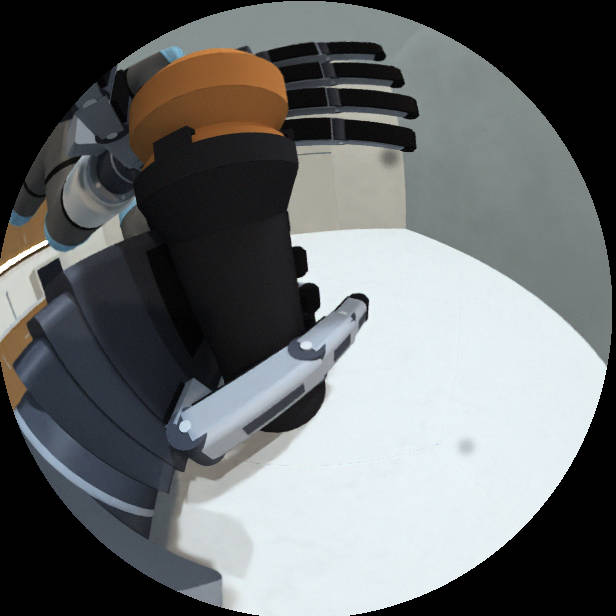

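Scene clock: 261.50 s of 11100.00 s.
left_arm: end_effector_position=(+0.3882, +0.1335, +0.1459) hand_measured=(-1.000, -0.998, -0.364, -0.268, +0.554, -1.000) hand_load_n=(+0.0, +8.0, +11.5, +9.0, +14.0, +2.0) hand_stopped_by=(target, target, force, force, force, target) hand_force_limit=1.00 hand_speed=0.00 end_effector_quat_wxyz=(-0.036, -0.709, +0.037, -0.703) end_effector_velocity=(+0.000, -0.000, -0.001) end_effector_angular_velocity=(+0.002, +0.000, -0.000) | right_arm: end_effector_position=(+0.3824, +0.1980, +0.0364) hand_measured=(-0.612, -0.590, -0.574, -0.490, +0.436, -1.000) hand_load_n=(+1.0, +3.0, +7.0, +11.5, +20.0, +3.5) hand_stopped_by=(force, force, force, force, force, target) hand_force_limit=1.00 hand_speed=0.00 end_effector_quat_wxyz=(-0.499, +0.501, +0.500, +0.500) end_effector_velocity=(-0.000, +0.000, +0.000) end_effector_angular_velocity=(-0.000, -0.001, -0.000)
Joint positions: left_arm=[ 0.324 -1.333  2.192  5.458  0.283 -4.744] | right_arm=[-1.004 -0.767  1.599 -0.829  0.678 -4.715]
Joint velocities: left_arm=[ 0.     0.002 -0.     0.     0.001  0.001] | right_arm=[ 0.001 -0.     0.     0.     0.001 -0.001]
Joint torques (N m, as the arm reports them, + toward a larger angle): left_arm=[-21.55  -2.63 -31.96  -1.04   7.91  -3.36] | right_arm=[  8.01 -37.38 -15.64  -0.6   -2.03  -1.96]
Motor temperatures (°C, as the motors report them): left_arm=[25 26 27 37 31 35] | right_arm=[26 27 29 35 35 31]
Wrist force (N, on the end effector, along its own x y z axes, offset not removed): left_arm=[20.2 -31.3 -7.9] | right_arm=[30.0 -2.7 -48.5]
Wrist torque (N m, same axes, about the end effector's origin, offset not removed): left_arm=[-0.36 -0.53 0.72] | right_arm=[0.69 0.37 1.93]
Hand target (left_arm): +0.388, +0.134, +0.146; +0.036, +0.709, -0.037, +0.703
Hand target (right_arm): +0.382, +0.198, +0.036; +0.499, -0.501, -0.500, -0.500
Off the commanded pose (left_arm): 0.000 m, 0 deg.
Off the commanded pose (right_arm): 0.000 m, 0 deg.
move: done
camera_calibration (this result's frames):
cam_left_wrist: T_world_to_cam=[[-0.0819674, -0.98726, -0.13638, 0.189909], [-0.551416, 0.158912, -0.818955, 0.308179], [0.830194, 0.00807458, -0.557416, -0.108892], [0, 0, 0, 1]] pos_world=[0.275903, 0.139396, 0.217587]
cam_right_wrist: T_world_to_cam=[[0.993647, -0.0365504, -0.106445, -0.369086], [-0.110277, -0.505147, -0.855959, 0.1748], [-0.0224849, 0.862259, -0.505969, -0.0116647], [0, 0, 0, 1]] pos_world=[0.385755, 0.0848675, 0.104432]

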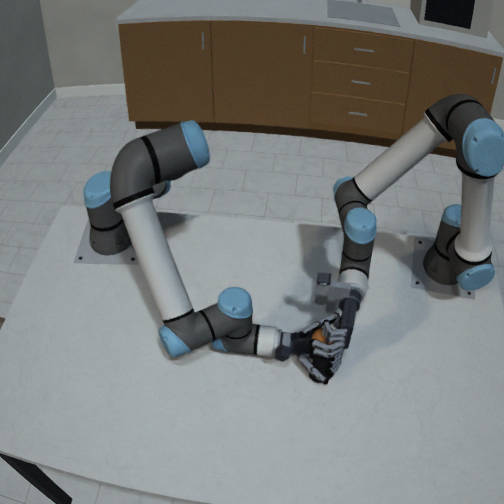

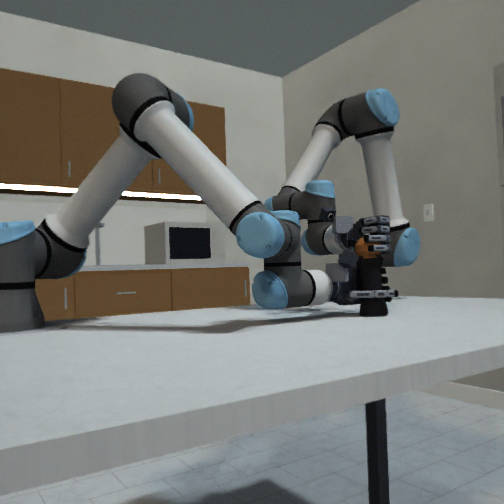

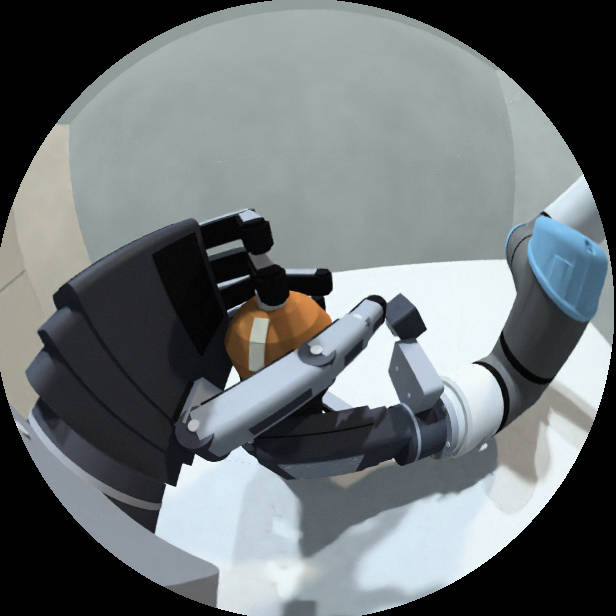

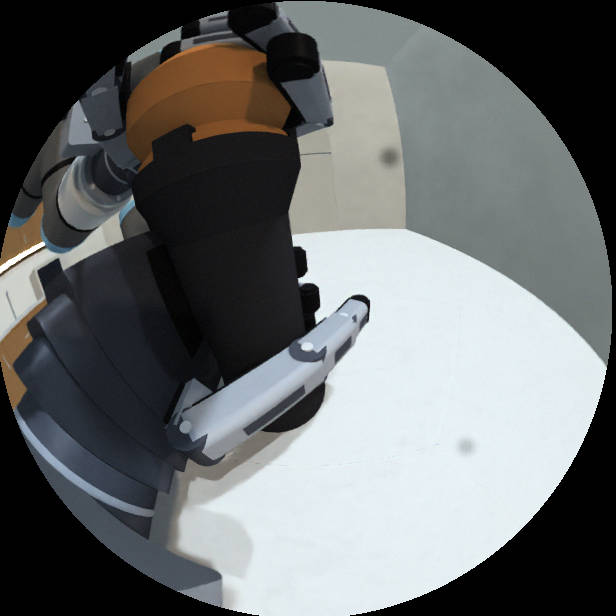

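Scene clock: 263.93 s of 11100.00 s.
left_arm: end_effector_position=(+0.3686, +0.1236, +0.1461) hand_measured=(-0.980, -0.980, -0.364, -0.272, +0.546, -1.000) hand_load_n=(+0.0, +4.0, +12.0, +13.5, +13.5, +1.0) hand_stopped_by=(target, target, force, force, force, target) hand_force_limit=1.00 hand_speed=0.00 end_effector_quat_wxyz=(+0.248, +0.666, -0.246, +0.659) end_effector_velocity=(-0.000, -0.000, +0.000) end_effector_angular_velocity=(-0.000, -0.001, -0.010) | right_arm: end_effector_position=(+0.3824, +0.1980, +0.0364) hand_measured=(-0.612, -0.590, -0.574, -0.490, +0.436, -1.000) hand_load_n=(+2.5, +5.5, +9.0, +12.5, +16.0, -1.5) hand_stopped_by=(force, force, force, force, force, target) hand_force_limit=1.00 hand_speed=0.00 end_effector_quat_wxyz=(-0.499, +0.501, +0.500, +0.500) end_effector_velocity=(+0.001, +0.000, +0.001) end_effector_angular_velocity=(+0.001, -0.001, -0.002)
Joint positions: left_arm=[ 0.647 -1.415  2.302  5.406  1.216 -4.721] | right_arm=[-1.004 -0.767  1.599 -0.829  0.678 -4.715]
Joint velocities: left_arm=[ 0.007  0.001 -0.003  0.001  0.017  0.001] | right_arm=[ 0.    -0.001 -0.    -0.001  0.002  0.   ]
Joint torques (N m, as the arm reports them, + toward a larger angle): left_arm=[-10.51  -2.37 -20.71   2.72   8.19   0.62] | right_arm=[-17.97 -37.76 -14.78  -0.4    6.64   4.3 ]
Motor temperatures (°C, as the motors report them): left_arm=[25 26 27 37 31 35] | right_arm=[26 27 29 35 35 31]
Wrist force (N, on the end effector, along its own x y z axes, offset not removed): left_arm=[8.8 -29.2 13.7] | right_arm=[11.1 -25.5 -21.0]
Wrist torque (N m, same axes, about the end effector's origin, offset not removed): left_arm=[-0.36 -0.76 0.22] | right_arm=[-0.92 0.63 -2.74]
Hand target (left_arm): +0.369, +0.124, +0.146; +0.248, +0.666, -0.247, +0.659
Hand target (right_arm): +0.382, +0.198, +0.036; +0.499, -0.501, -0.500, -0.500
Off the commanded pose (left_arm): 0.000 m, 0 deg.
Off the commanded pose (right_arm): 0.000 m, 0 deg.
move: done
camera_calibration (this result's frames):
cam_left_wrist: T_world_to_cam=[[-0.632989, -0.763028, -0.130818, 0.353127], [-0.363607, 0.442209, -0.819903, 0.195054], [0.683458, -0.471423, -0.557356, 0.0208906], [0, 0, 0, 1]] pos_world=[0.28017, 0.193039, 0.217764]
cam_right_wrist: T_world_to_cam=[[0.993648, -0.0365111, -0.106448, -0.369098], [-0.110259, -0.505152, -0.855958, 0.17479], [-0.0225204, 0.862258, -0.505969, -0.0116439], [0, 0, 0, 1]] pos_world=[0.385763, 0.0848593, 0.104432]

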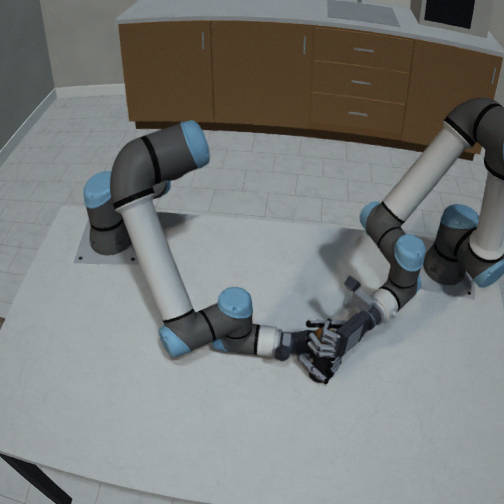

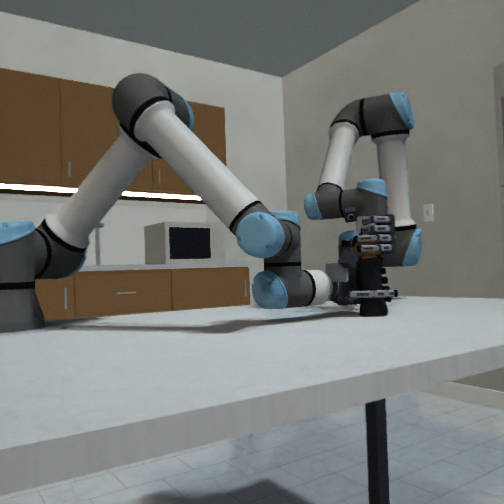

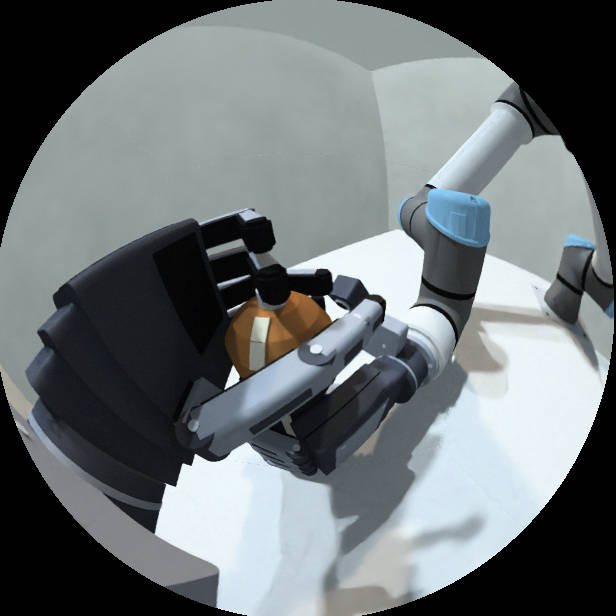

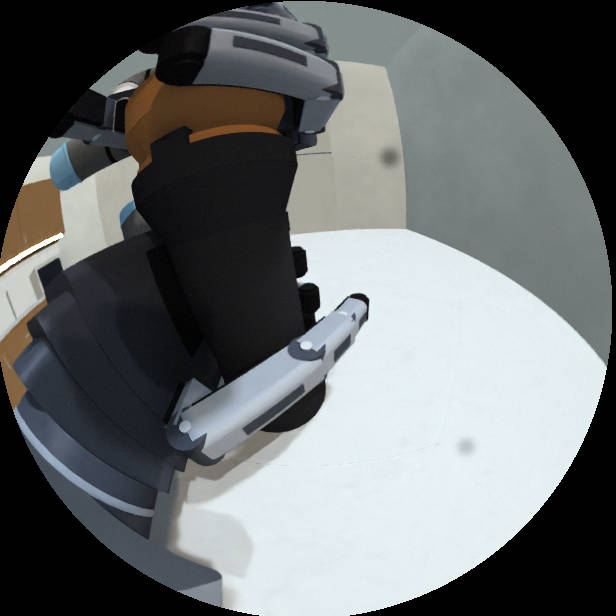

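Scene clock: 266.37 s of 11100.00 s.
left_arm: end_effector_position=(+0.3481, +0.1279, +0.1463) hand_measured=(-1.000, -0.998, -0.364, -0.272, +0.534, -1.000) hand_load_n=(+0.0, +1.5, +14.0, +17.5, +12.5, -0.5) hand_stopped_by=(target, target, force, force, force, target) hand_force_limit=1.00 hand_speed=0.00 end_effector_quat_wxyz=(+0.436, +0.561, -0.433, +0.554) end_effector_velocity=(+0.000, -0.001, +0.001) end_effector_angular_velocity=(-0.001, -0.002, -0.009) | right_arm: end_effector_position=(+0.3824, +0.1980, +0.0363) hand_measured=(-0.610, -0.588, -0.574, -0.490, +0.436, -1.000) hand_load_n=(+16.0, +15.5, +14.0, +11.0, +13.0, -10.0) hand_stopped_by=(force, force, force, force, force, target) hand_force_limit=1.00 hand_speed=0.00 end_effector_quat_wxyz=(-0.499, +0.501, +0.500, +0.500) end_effector_velocity=(-0.000, +0.000, +0.001) end_effector_angular_velocity=(+0.001, -0.000, +0.001)
Joint positions: left_arm=[ 1.015 -1.244  2.066  5.467  2.194 -4.718] | right_arm=[-1.004 -0.767  1.599 -0.829  0.678 -4.715]
Joint velocities: left_arm=[ 0.003  0.003 -0.008  0.003  0.012  0.   ] | right_arm=[-0.    -0.001 -0.    -0.    -0.001  0.001]
Joint torques (N m, as the arm reports them, + toward a larger angle): left_arm=[  6.23 -10.83  -6.48   7.09   6.59   2.4 ] | right_arm=[-17.71 -61.57 -14.89  -2.11   3.85   1.52]
Motor temperatures (°C, as the motors report them): left_arm=[25 26 27 37 31 35] | right_arm=[26 27 29 35 35 31]
Wrist force (N, on the end effector, along its own x y z axes, offset not removed): left_arm=[3.8 -17.1 26.3] | right_arm=[-15.5 -21.8 20.4]
Wrist torque (N m, same axes, about the end effector's origin, offset not removed): left_arm=[-0.02 0.14 0.00] | right_arm=[-1.61 -1.66 -3.06]
Hand target (left_arm): +0.348, +0.128, +0.146; +0.436, +0.561, -0.433, +0.554
Hand target (right_arm): +0.382, +0.198, +0.036; +0.499, -0.501, -0.500, -0.500
Off the commanded pose (left_arm): 0.000 m, 0 deg.
Off the commanded pose (right_arm): 0.000 m, 0 deg.
move: done
camera_calibration (this result's frames):
cam_left_wrist: T_world_to_cam=[[-0.956329, -0.263514, -0.126472, 0.391456], [-0.0474938, 0.567032, -0.822325, 0.0601477], [0.288408, -0.780407, -0.554784, 0.213713], [0, 0, 0, 1]] pos_world=[0.315581, 0.235832, 0.217534]
cam_right_wrist: T_world_to_cam=[[0.993643, -0.0365331, -0.106484, -0.369094], [-0.110301, -0.505169, -0.855943, 0.174788], [-0.0225222, 0.862247, -0.505987, -0.011648], [0, 0, 0, 1]] pos_world=[0.385764, 0.0848569, 0.104412]

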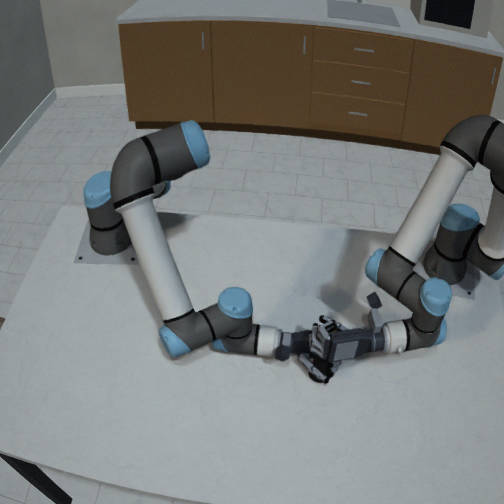

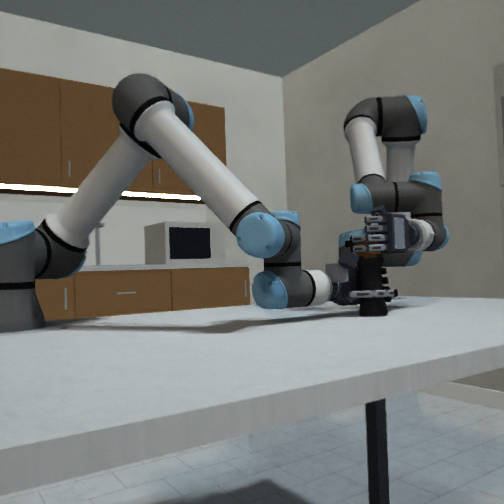

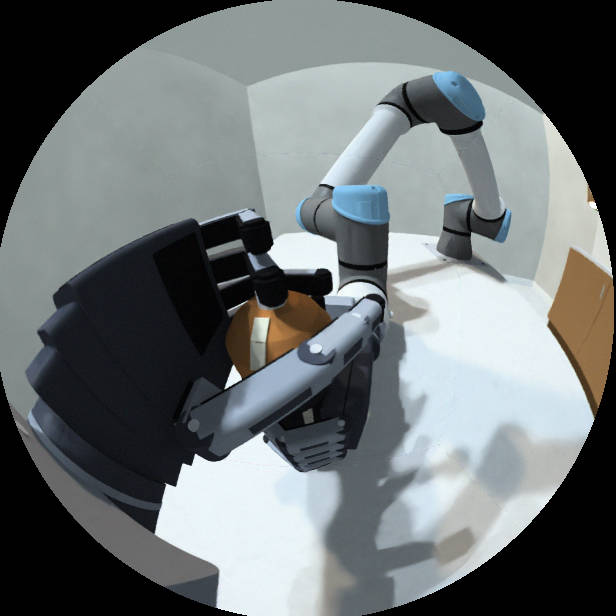

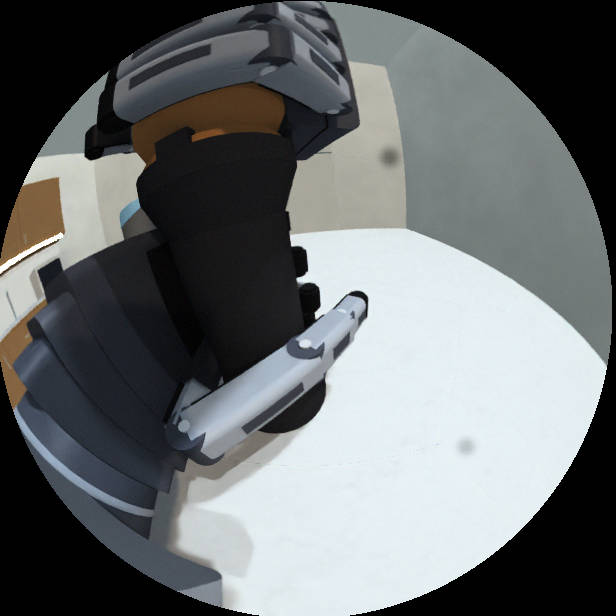

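Scene clock: 267.87 s of 11100.00 s.
left_arm: end_effector_position=(+0.3481, +0.1279, +0.1463) hand_measured=(+1.000, +1.000, +1.000, +1.000, +0.980, -1.000) hand_load_n=(+0.0, +0.0, +0.0, +0.0, +0.0, +0.0) hand_stopped_by=(target, target, target, target, target, target) hand_force_limit=1.00 hand_speed=0.00 end_effector_quat_wxyz=(+0.436, +0.561, -0.433, +0.554) end_effector_velocity=(+0.000, -0.000, +0.000) end_effector_angular_velocity=(-0.000, +0.000, +0.000) | right_arm: end_effector_position=(+0.3824, +0.1980, +0.0363) hand_measured=(-0.610, -0.588, -0.574, -0.490, +0.436, -1.000) hand_load_n=(+6.5, +9.0, +11.5, +13.5, +14.5, -3.0) hand_stopped_by=(force, force, force, force, force, target) hand_force_limit=1.00 hand_speed=0.00 end_effector_quat_wxyz=(-0.499, +0.501, +0.500, +0.500) end_effector_velocity=(-0.000, +0.000, +0.000) end_effector_angular_velocity=(+0.000, -0.002, -0.000)
Joint positions: left_arm=[ 1.015 -1.244  2.066  5.467  2.194 -4.718] | right_arm=[-1.004 -0.767  1.599 -0.829  0.678 -4.715]
Joint velocities: left_arm=[ 0.    -0.    -0.001  0.    -0.    -0.001] | right_arm=[ 0.    -0.     0.    -0.001  0.    -0.001]
Joint torques (N m, as the arm reports them, + toward a larger angle): left_arm=[-17.74 -34.62   2.02  -1.23   3.25  -0.17] | right_arm=[-18.37 -61.15 -15.18  -2.25   4.     1.42]
Motor temperatures (°C, as the motors report them): left_arm=[25 26 27 37 31 35] | right_arm=[26 27 29 35 35 31]
Wrist force (N, on the end effector, along its own x y z axes, offset not removed): left_arm=[-0.7 -19.6 4.2] | right_arm=[-1.3 -16.9 -3.3]
Wrist torque (N m, same axes, about the end effector's origin, offset not removed): left_arm=[-0.51 0.44 -0.01] | right_arm=[-0.18 0.16 -2.01]
Hand target (left_arm): +0.348, +0.128, +0.146; +0.436, +0.561, -0.433, +0.554
Hand target (right_arm): +0.382, +0.198, +0.036; +0.499, -0.501, -0.500, -0.500
Off the commanded pose (left_arm): 0.000 m, 0 deg.
Off the commanded pose (right_arm): 0.000 m, 0 deg.
move: done
camera_calibration (this result's frames):
cam_left_wrist: T_world_to_cam=[[-0.956325, -0.263524, -0.126483, 0.39146], [-0.0474965, 0.567049, -0.822314, 0.0601305], [0.288422, -0.780391, -0.554799, 0.2137], [0, 0, 0, 1]] pos_world=[0.315583, 0.235832, 0.21752]
cam_right_wrist: T_world_to_cam=[[0.993643, -0.036532, -0.106484, -0.369094], [-0.1103, -0.505169, -0.855943, 0.174788], [-0.022523, 0.862247, -0.505987, -0.0116476], [0, 0, 0, 1]] pos_world=[0.385764, 0.0848568, 0.104412]

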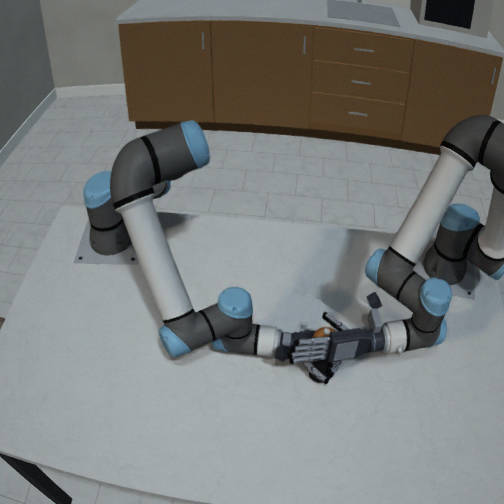

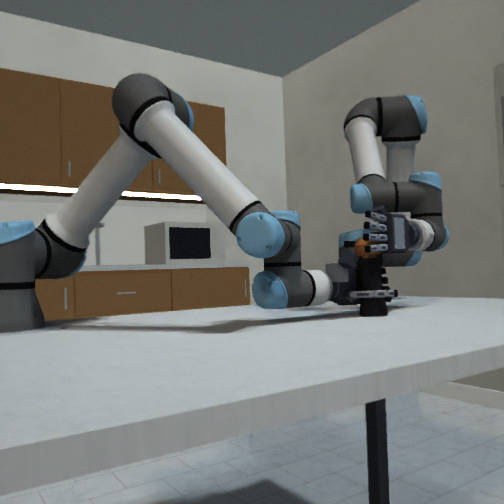

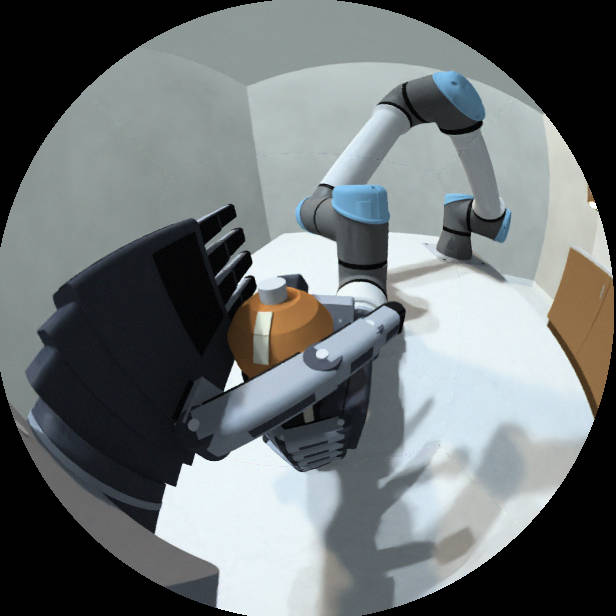

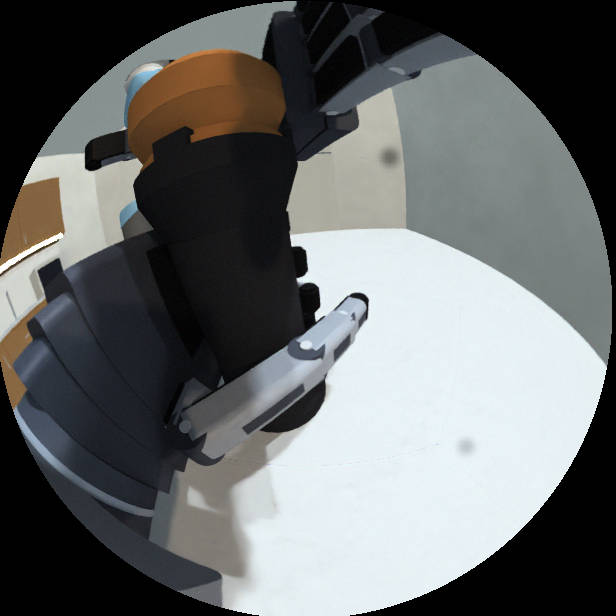

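Scene clock: 270.30 s of 11100.00 s.
left_arm: end_effector_position=(+0.3754, +0.1347, +0.1461) hand_measured=(+1.000, +1.000, +1.000, +1.000, +0.982, -1.000) hand_load_n=(+0.0, +0.0, +0.0, +0.0, +2.0, -0.5) hand_stopped_by=(target, target, target, target, target, target) hand_force_limit=1.00 hand_speed=0.00 end_effector_quat_wxyz=(+0.248, +0.666, -0.246, +0.659) end_effector_velocity=(+0.000, +0.000, -0.002) end_effector_angular_velocity=(+0.003, +0.001, +0.010) | right_arm: end_effector_position=(+0.3824, +0.1980, +0.0363) hand_measured=(-0.610, -0.588, -0.574, -0.490, +0.436, -1.000) hand_load_n=(+6.5, +8.5, +11.5, +13.5, +15.0, -1.0) hand_stopped_by=(force, force, force, force, force, target) hand_force_limit=1.00 hand_speed=0.00 end_effector_quat_wxyz=(-0.499, +0.501, +0.500, +0.500) end_effector_velocity=(-0.000, -0.000, -0.001) end_effector_angular_velocity=(-0.001, +0.002, +0.001)
Joint positions: left_arm=[ 0.683 -1.418  2.305  5.405  1.253 -4.721] | right_arm=[-1.004 -0.767  1.599 -0.829  0.678 -4.715]
Joint velocities: left_arm=[-0.007  0.001  0.002 -0.001 -0.017  0.   ] | right_arm=[-0.     0.     0.     0.002 -0.001  0.   ]
Joint torques (N m, as the arm reports them, + toward a larger angle): left_arm=[ -8.31 -27.64  -6.72  -4.65  -1.96  -2.12] | right_arm=[  8.1  -59.68 -14.63  -2.09  -2.09   0.94]
Motor temperatures (°C, as the motors report them): left_arm=[25 26 27 37 31 35] | right_arm=[26 27 29 35 35 31]
Wrist force (N, on the end effector, along its own x y z axes, offset not removed): left_arm=[0.4 1.3 -0.4] | right_arm=[2.6 4.9 -5.3]
Wrist torque (N m, same axes, about the end effector's origin, offset not removed): left_arm=[-0.11 -0.19 0.02] | right_arm=[0.42 -0.08 0.73]
Hand target (left_arm): +0.375, +0.135, +0.146; +0.247, +0.666, -0.246, +0.659
Hand target (right_arm): +0.382, +0.198, +0.036; +0.499, -0.501, -0.500, -0.500
Off the commanded pose (left_arm): 0.000 m, 0 deg.
Off the commanded pose (right_arm): 0.000 m, 0 deg.
move: done
camera_calibration (this result's frames):
cam_left_wrist: T_world_to_cam=[[-0.633013, -0.763024, -0.130723, 0.365848], [-0.363702, 0.442193, -0.81987, 0.192559], [0.683385, -0.471444, -0.557427, 0.0215474], [0, 0, 0, 1]] pos_world=[0.286895, 0.204161, 0.217709]
cam_right_wrist: T_world_to_cam=[[0.993644, -0.0365322, -0.10648, -0.369095], [-0.110297, -0.505165, -0.855946, 0.174791], [-0.0225203, 0.862249, -0.505983, -0.0116466], [0, 0, 0, 1]] pos_world=[0.385765, 0.0848569, 0.104418]

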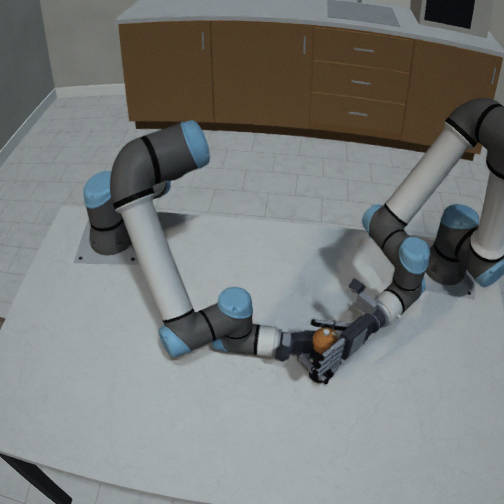

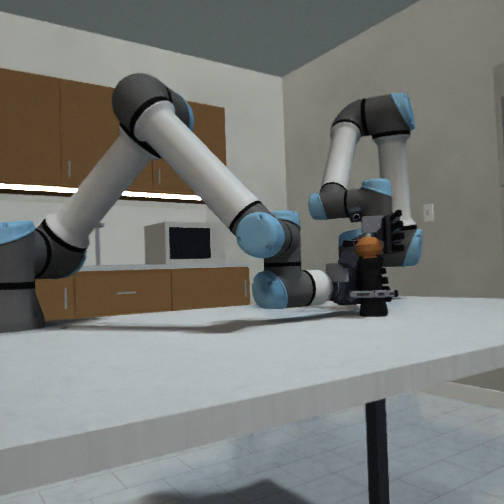

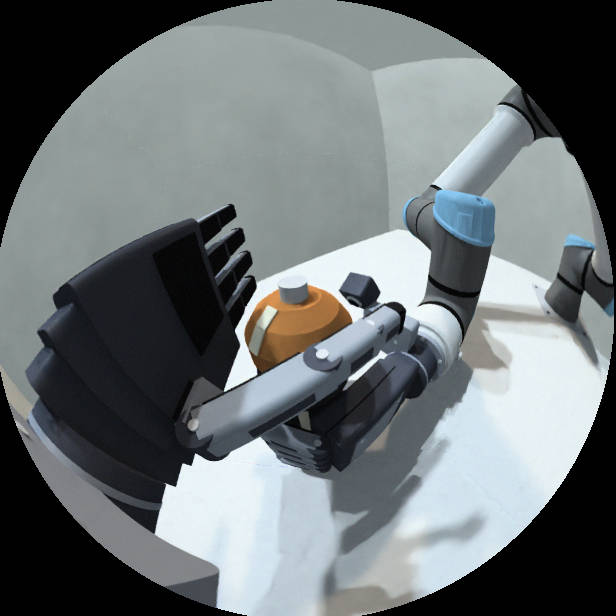

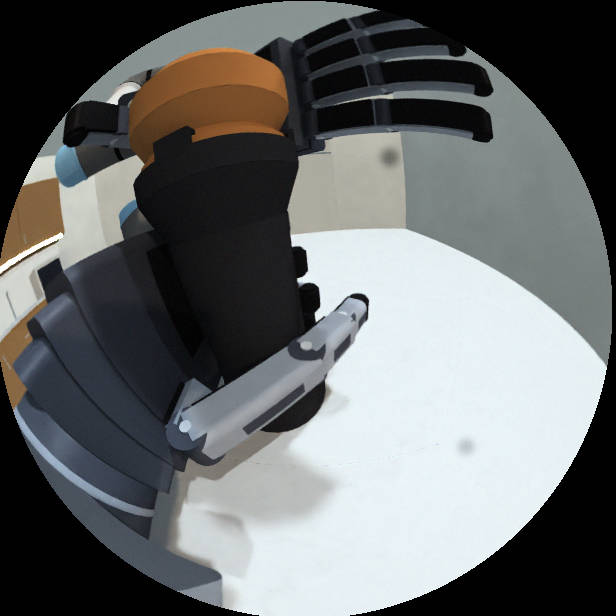

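Scene clock: 272.73 s of 11100.00 s.
left_arm: end_effector_position=(+0.3884, +0.1394, +0.1459) hand_measured=(+1.000, +1.000, +1.000, +1.000, +0.980, -1.000) hand_load_n=(+0.0, +0.0, +0.0, +0.0, +0.5, +0.0) hand_stopped_by=(target, target, target, target, target, target) hand_force_limit=1.00 hand_speed=0.00 end_effector_quat_wxyz=(-0.036, -0.709, +0.037, -0.703) end_effector_velocity=(-0.000, -0.000, -0.000) end_effector_angular_velocity=(+0.002, +0.002, +0.007) | right_arm: end_effector_position=(+0.3824, +0.1980, +0.0363) hand_measured=(-0.610, -0.588, -0.574, -0.490, +0.436, -1.000) hand_load_n=(+6.5, +9.0, +11.5, +13.5, +15.0, -1.0) hand_stopped_by=(force, force, force, force, force, target) hand_force_limit=1.00 hand_speed=0.00 end_effector_quat_wxyz=(-0.499, +0.501, +0.500, +0.500) end_effector_velocity=(+0.000, -0.000, +0.000) end_effector_angular_velocity=(+0.001, -0.001, +0.000)
Joint positions: left_arm=[ 0.327 -1.343  2.206  5.453  0.287 -4.743] | right_arm=[-1.004 -0.767  1.599 -0.829  0.678 -4.715]
Joint velocities: left_arm=[-0.003  0.004 -0.007  0.011 -0.01  -0.007] | right_arm=[-0.    -0.     0.    -0.001 -0.001  0.   ]
Joint torques (N m, as the arm reports them, + toward a larger angle): left_arm=[-10.51  -9.87 -24.83   2.36  -1.68  -3.19] | right_arm=[  8.04 -59.77 -14.36  -2.17  -1.97   0.81]
Motor temperatures (°C, as the motors report them): left_arm=[25 26 27 37 31 35] | right_arm=[26 27 29 35 35 31]
Wrist force (N, on the end effector, along its own x y z axes, offset not removed): left_arm=[-2.2 -1.0 1.7] | right_arm=[0.6 4.5 -3.5]
Wrist torque (N m, same axes, about the end effector's origin, offset not removed): left_arm=[-0.25 0.28 -0.24] | right_arm=[0.52 -0.02 0.39]
Hand target (left_arm): +0.388, +0.139, +0.146; +0.036, +0.709, -0.037, +0.703
Hand target (right_arm): +0.382, +0.198, +0.036; +0.499, -0.501, -0.500, -0.500
Off the commanded pose (left_arm): 0.000 m, 0 deg.
Off the commanded pose (right_arm): 0.000 m, 0 deg.
move: done
camera_calibration (this result's frames):
cam_left_wrist: T_world_to_cam=[[-0.0817398, -0.987291, -0.136293, 0.19564], [-0.551259, 0.158714, -0.819099, 0.307409], [0.830321, 0.00817952, -0.557226, -0.109224], [0, 0, 0, 1]] pos_world=[0.276144, 0.145257, 0.217601]
cam_right_wrist: T_world_to_cam=[[0.993644, -0.036532, -0.10648, -0.369095], [-0.110296, -0.505165, -0.855946, 0.174791], [-0.0225203, 0.862249, -0.505983, -0.0116467], [0, 0, 0, 1]] pos_world=[0.385765, 0.084857, 0.104418]

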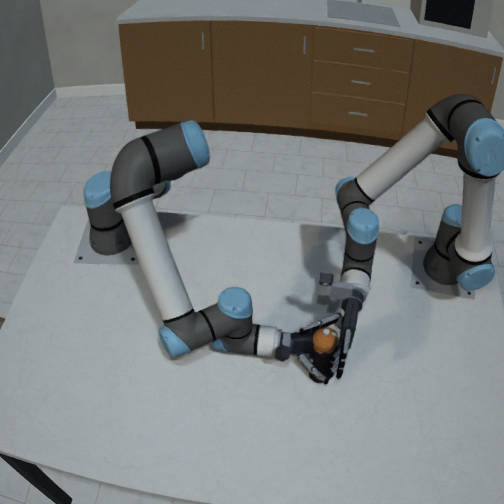

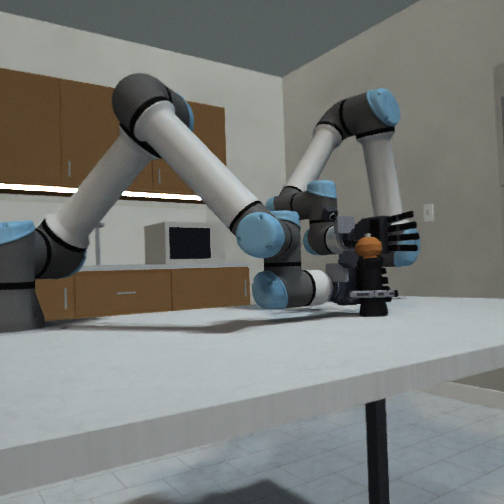

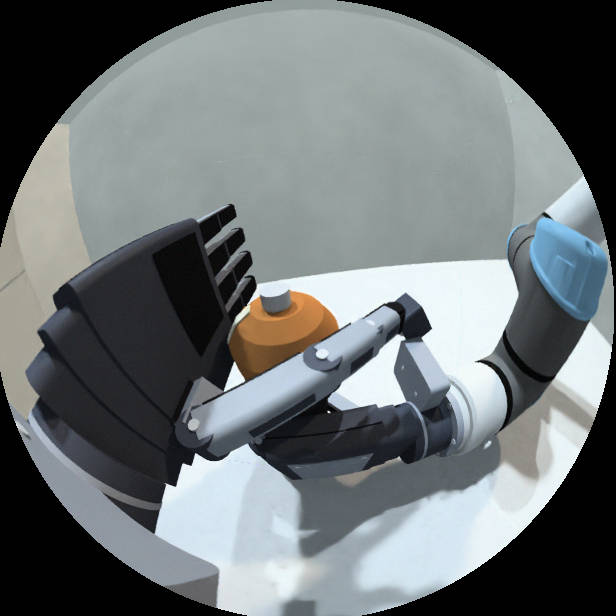

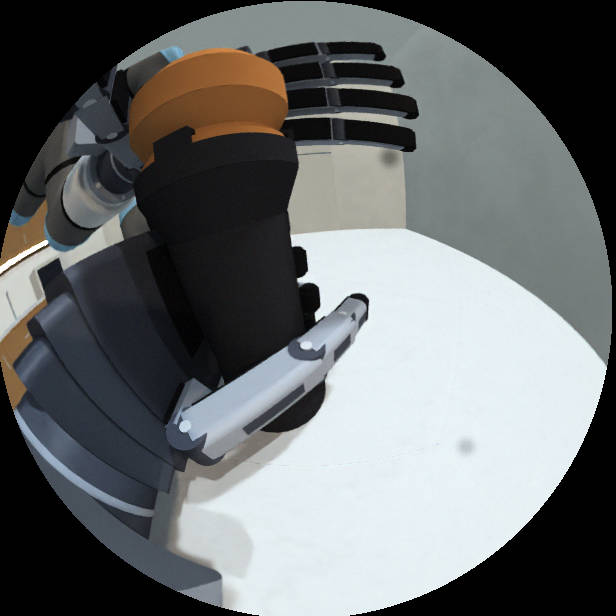

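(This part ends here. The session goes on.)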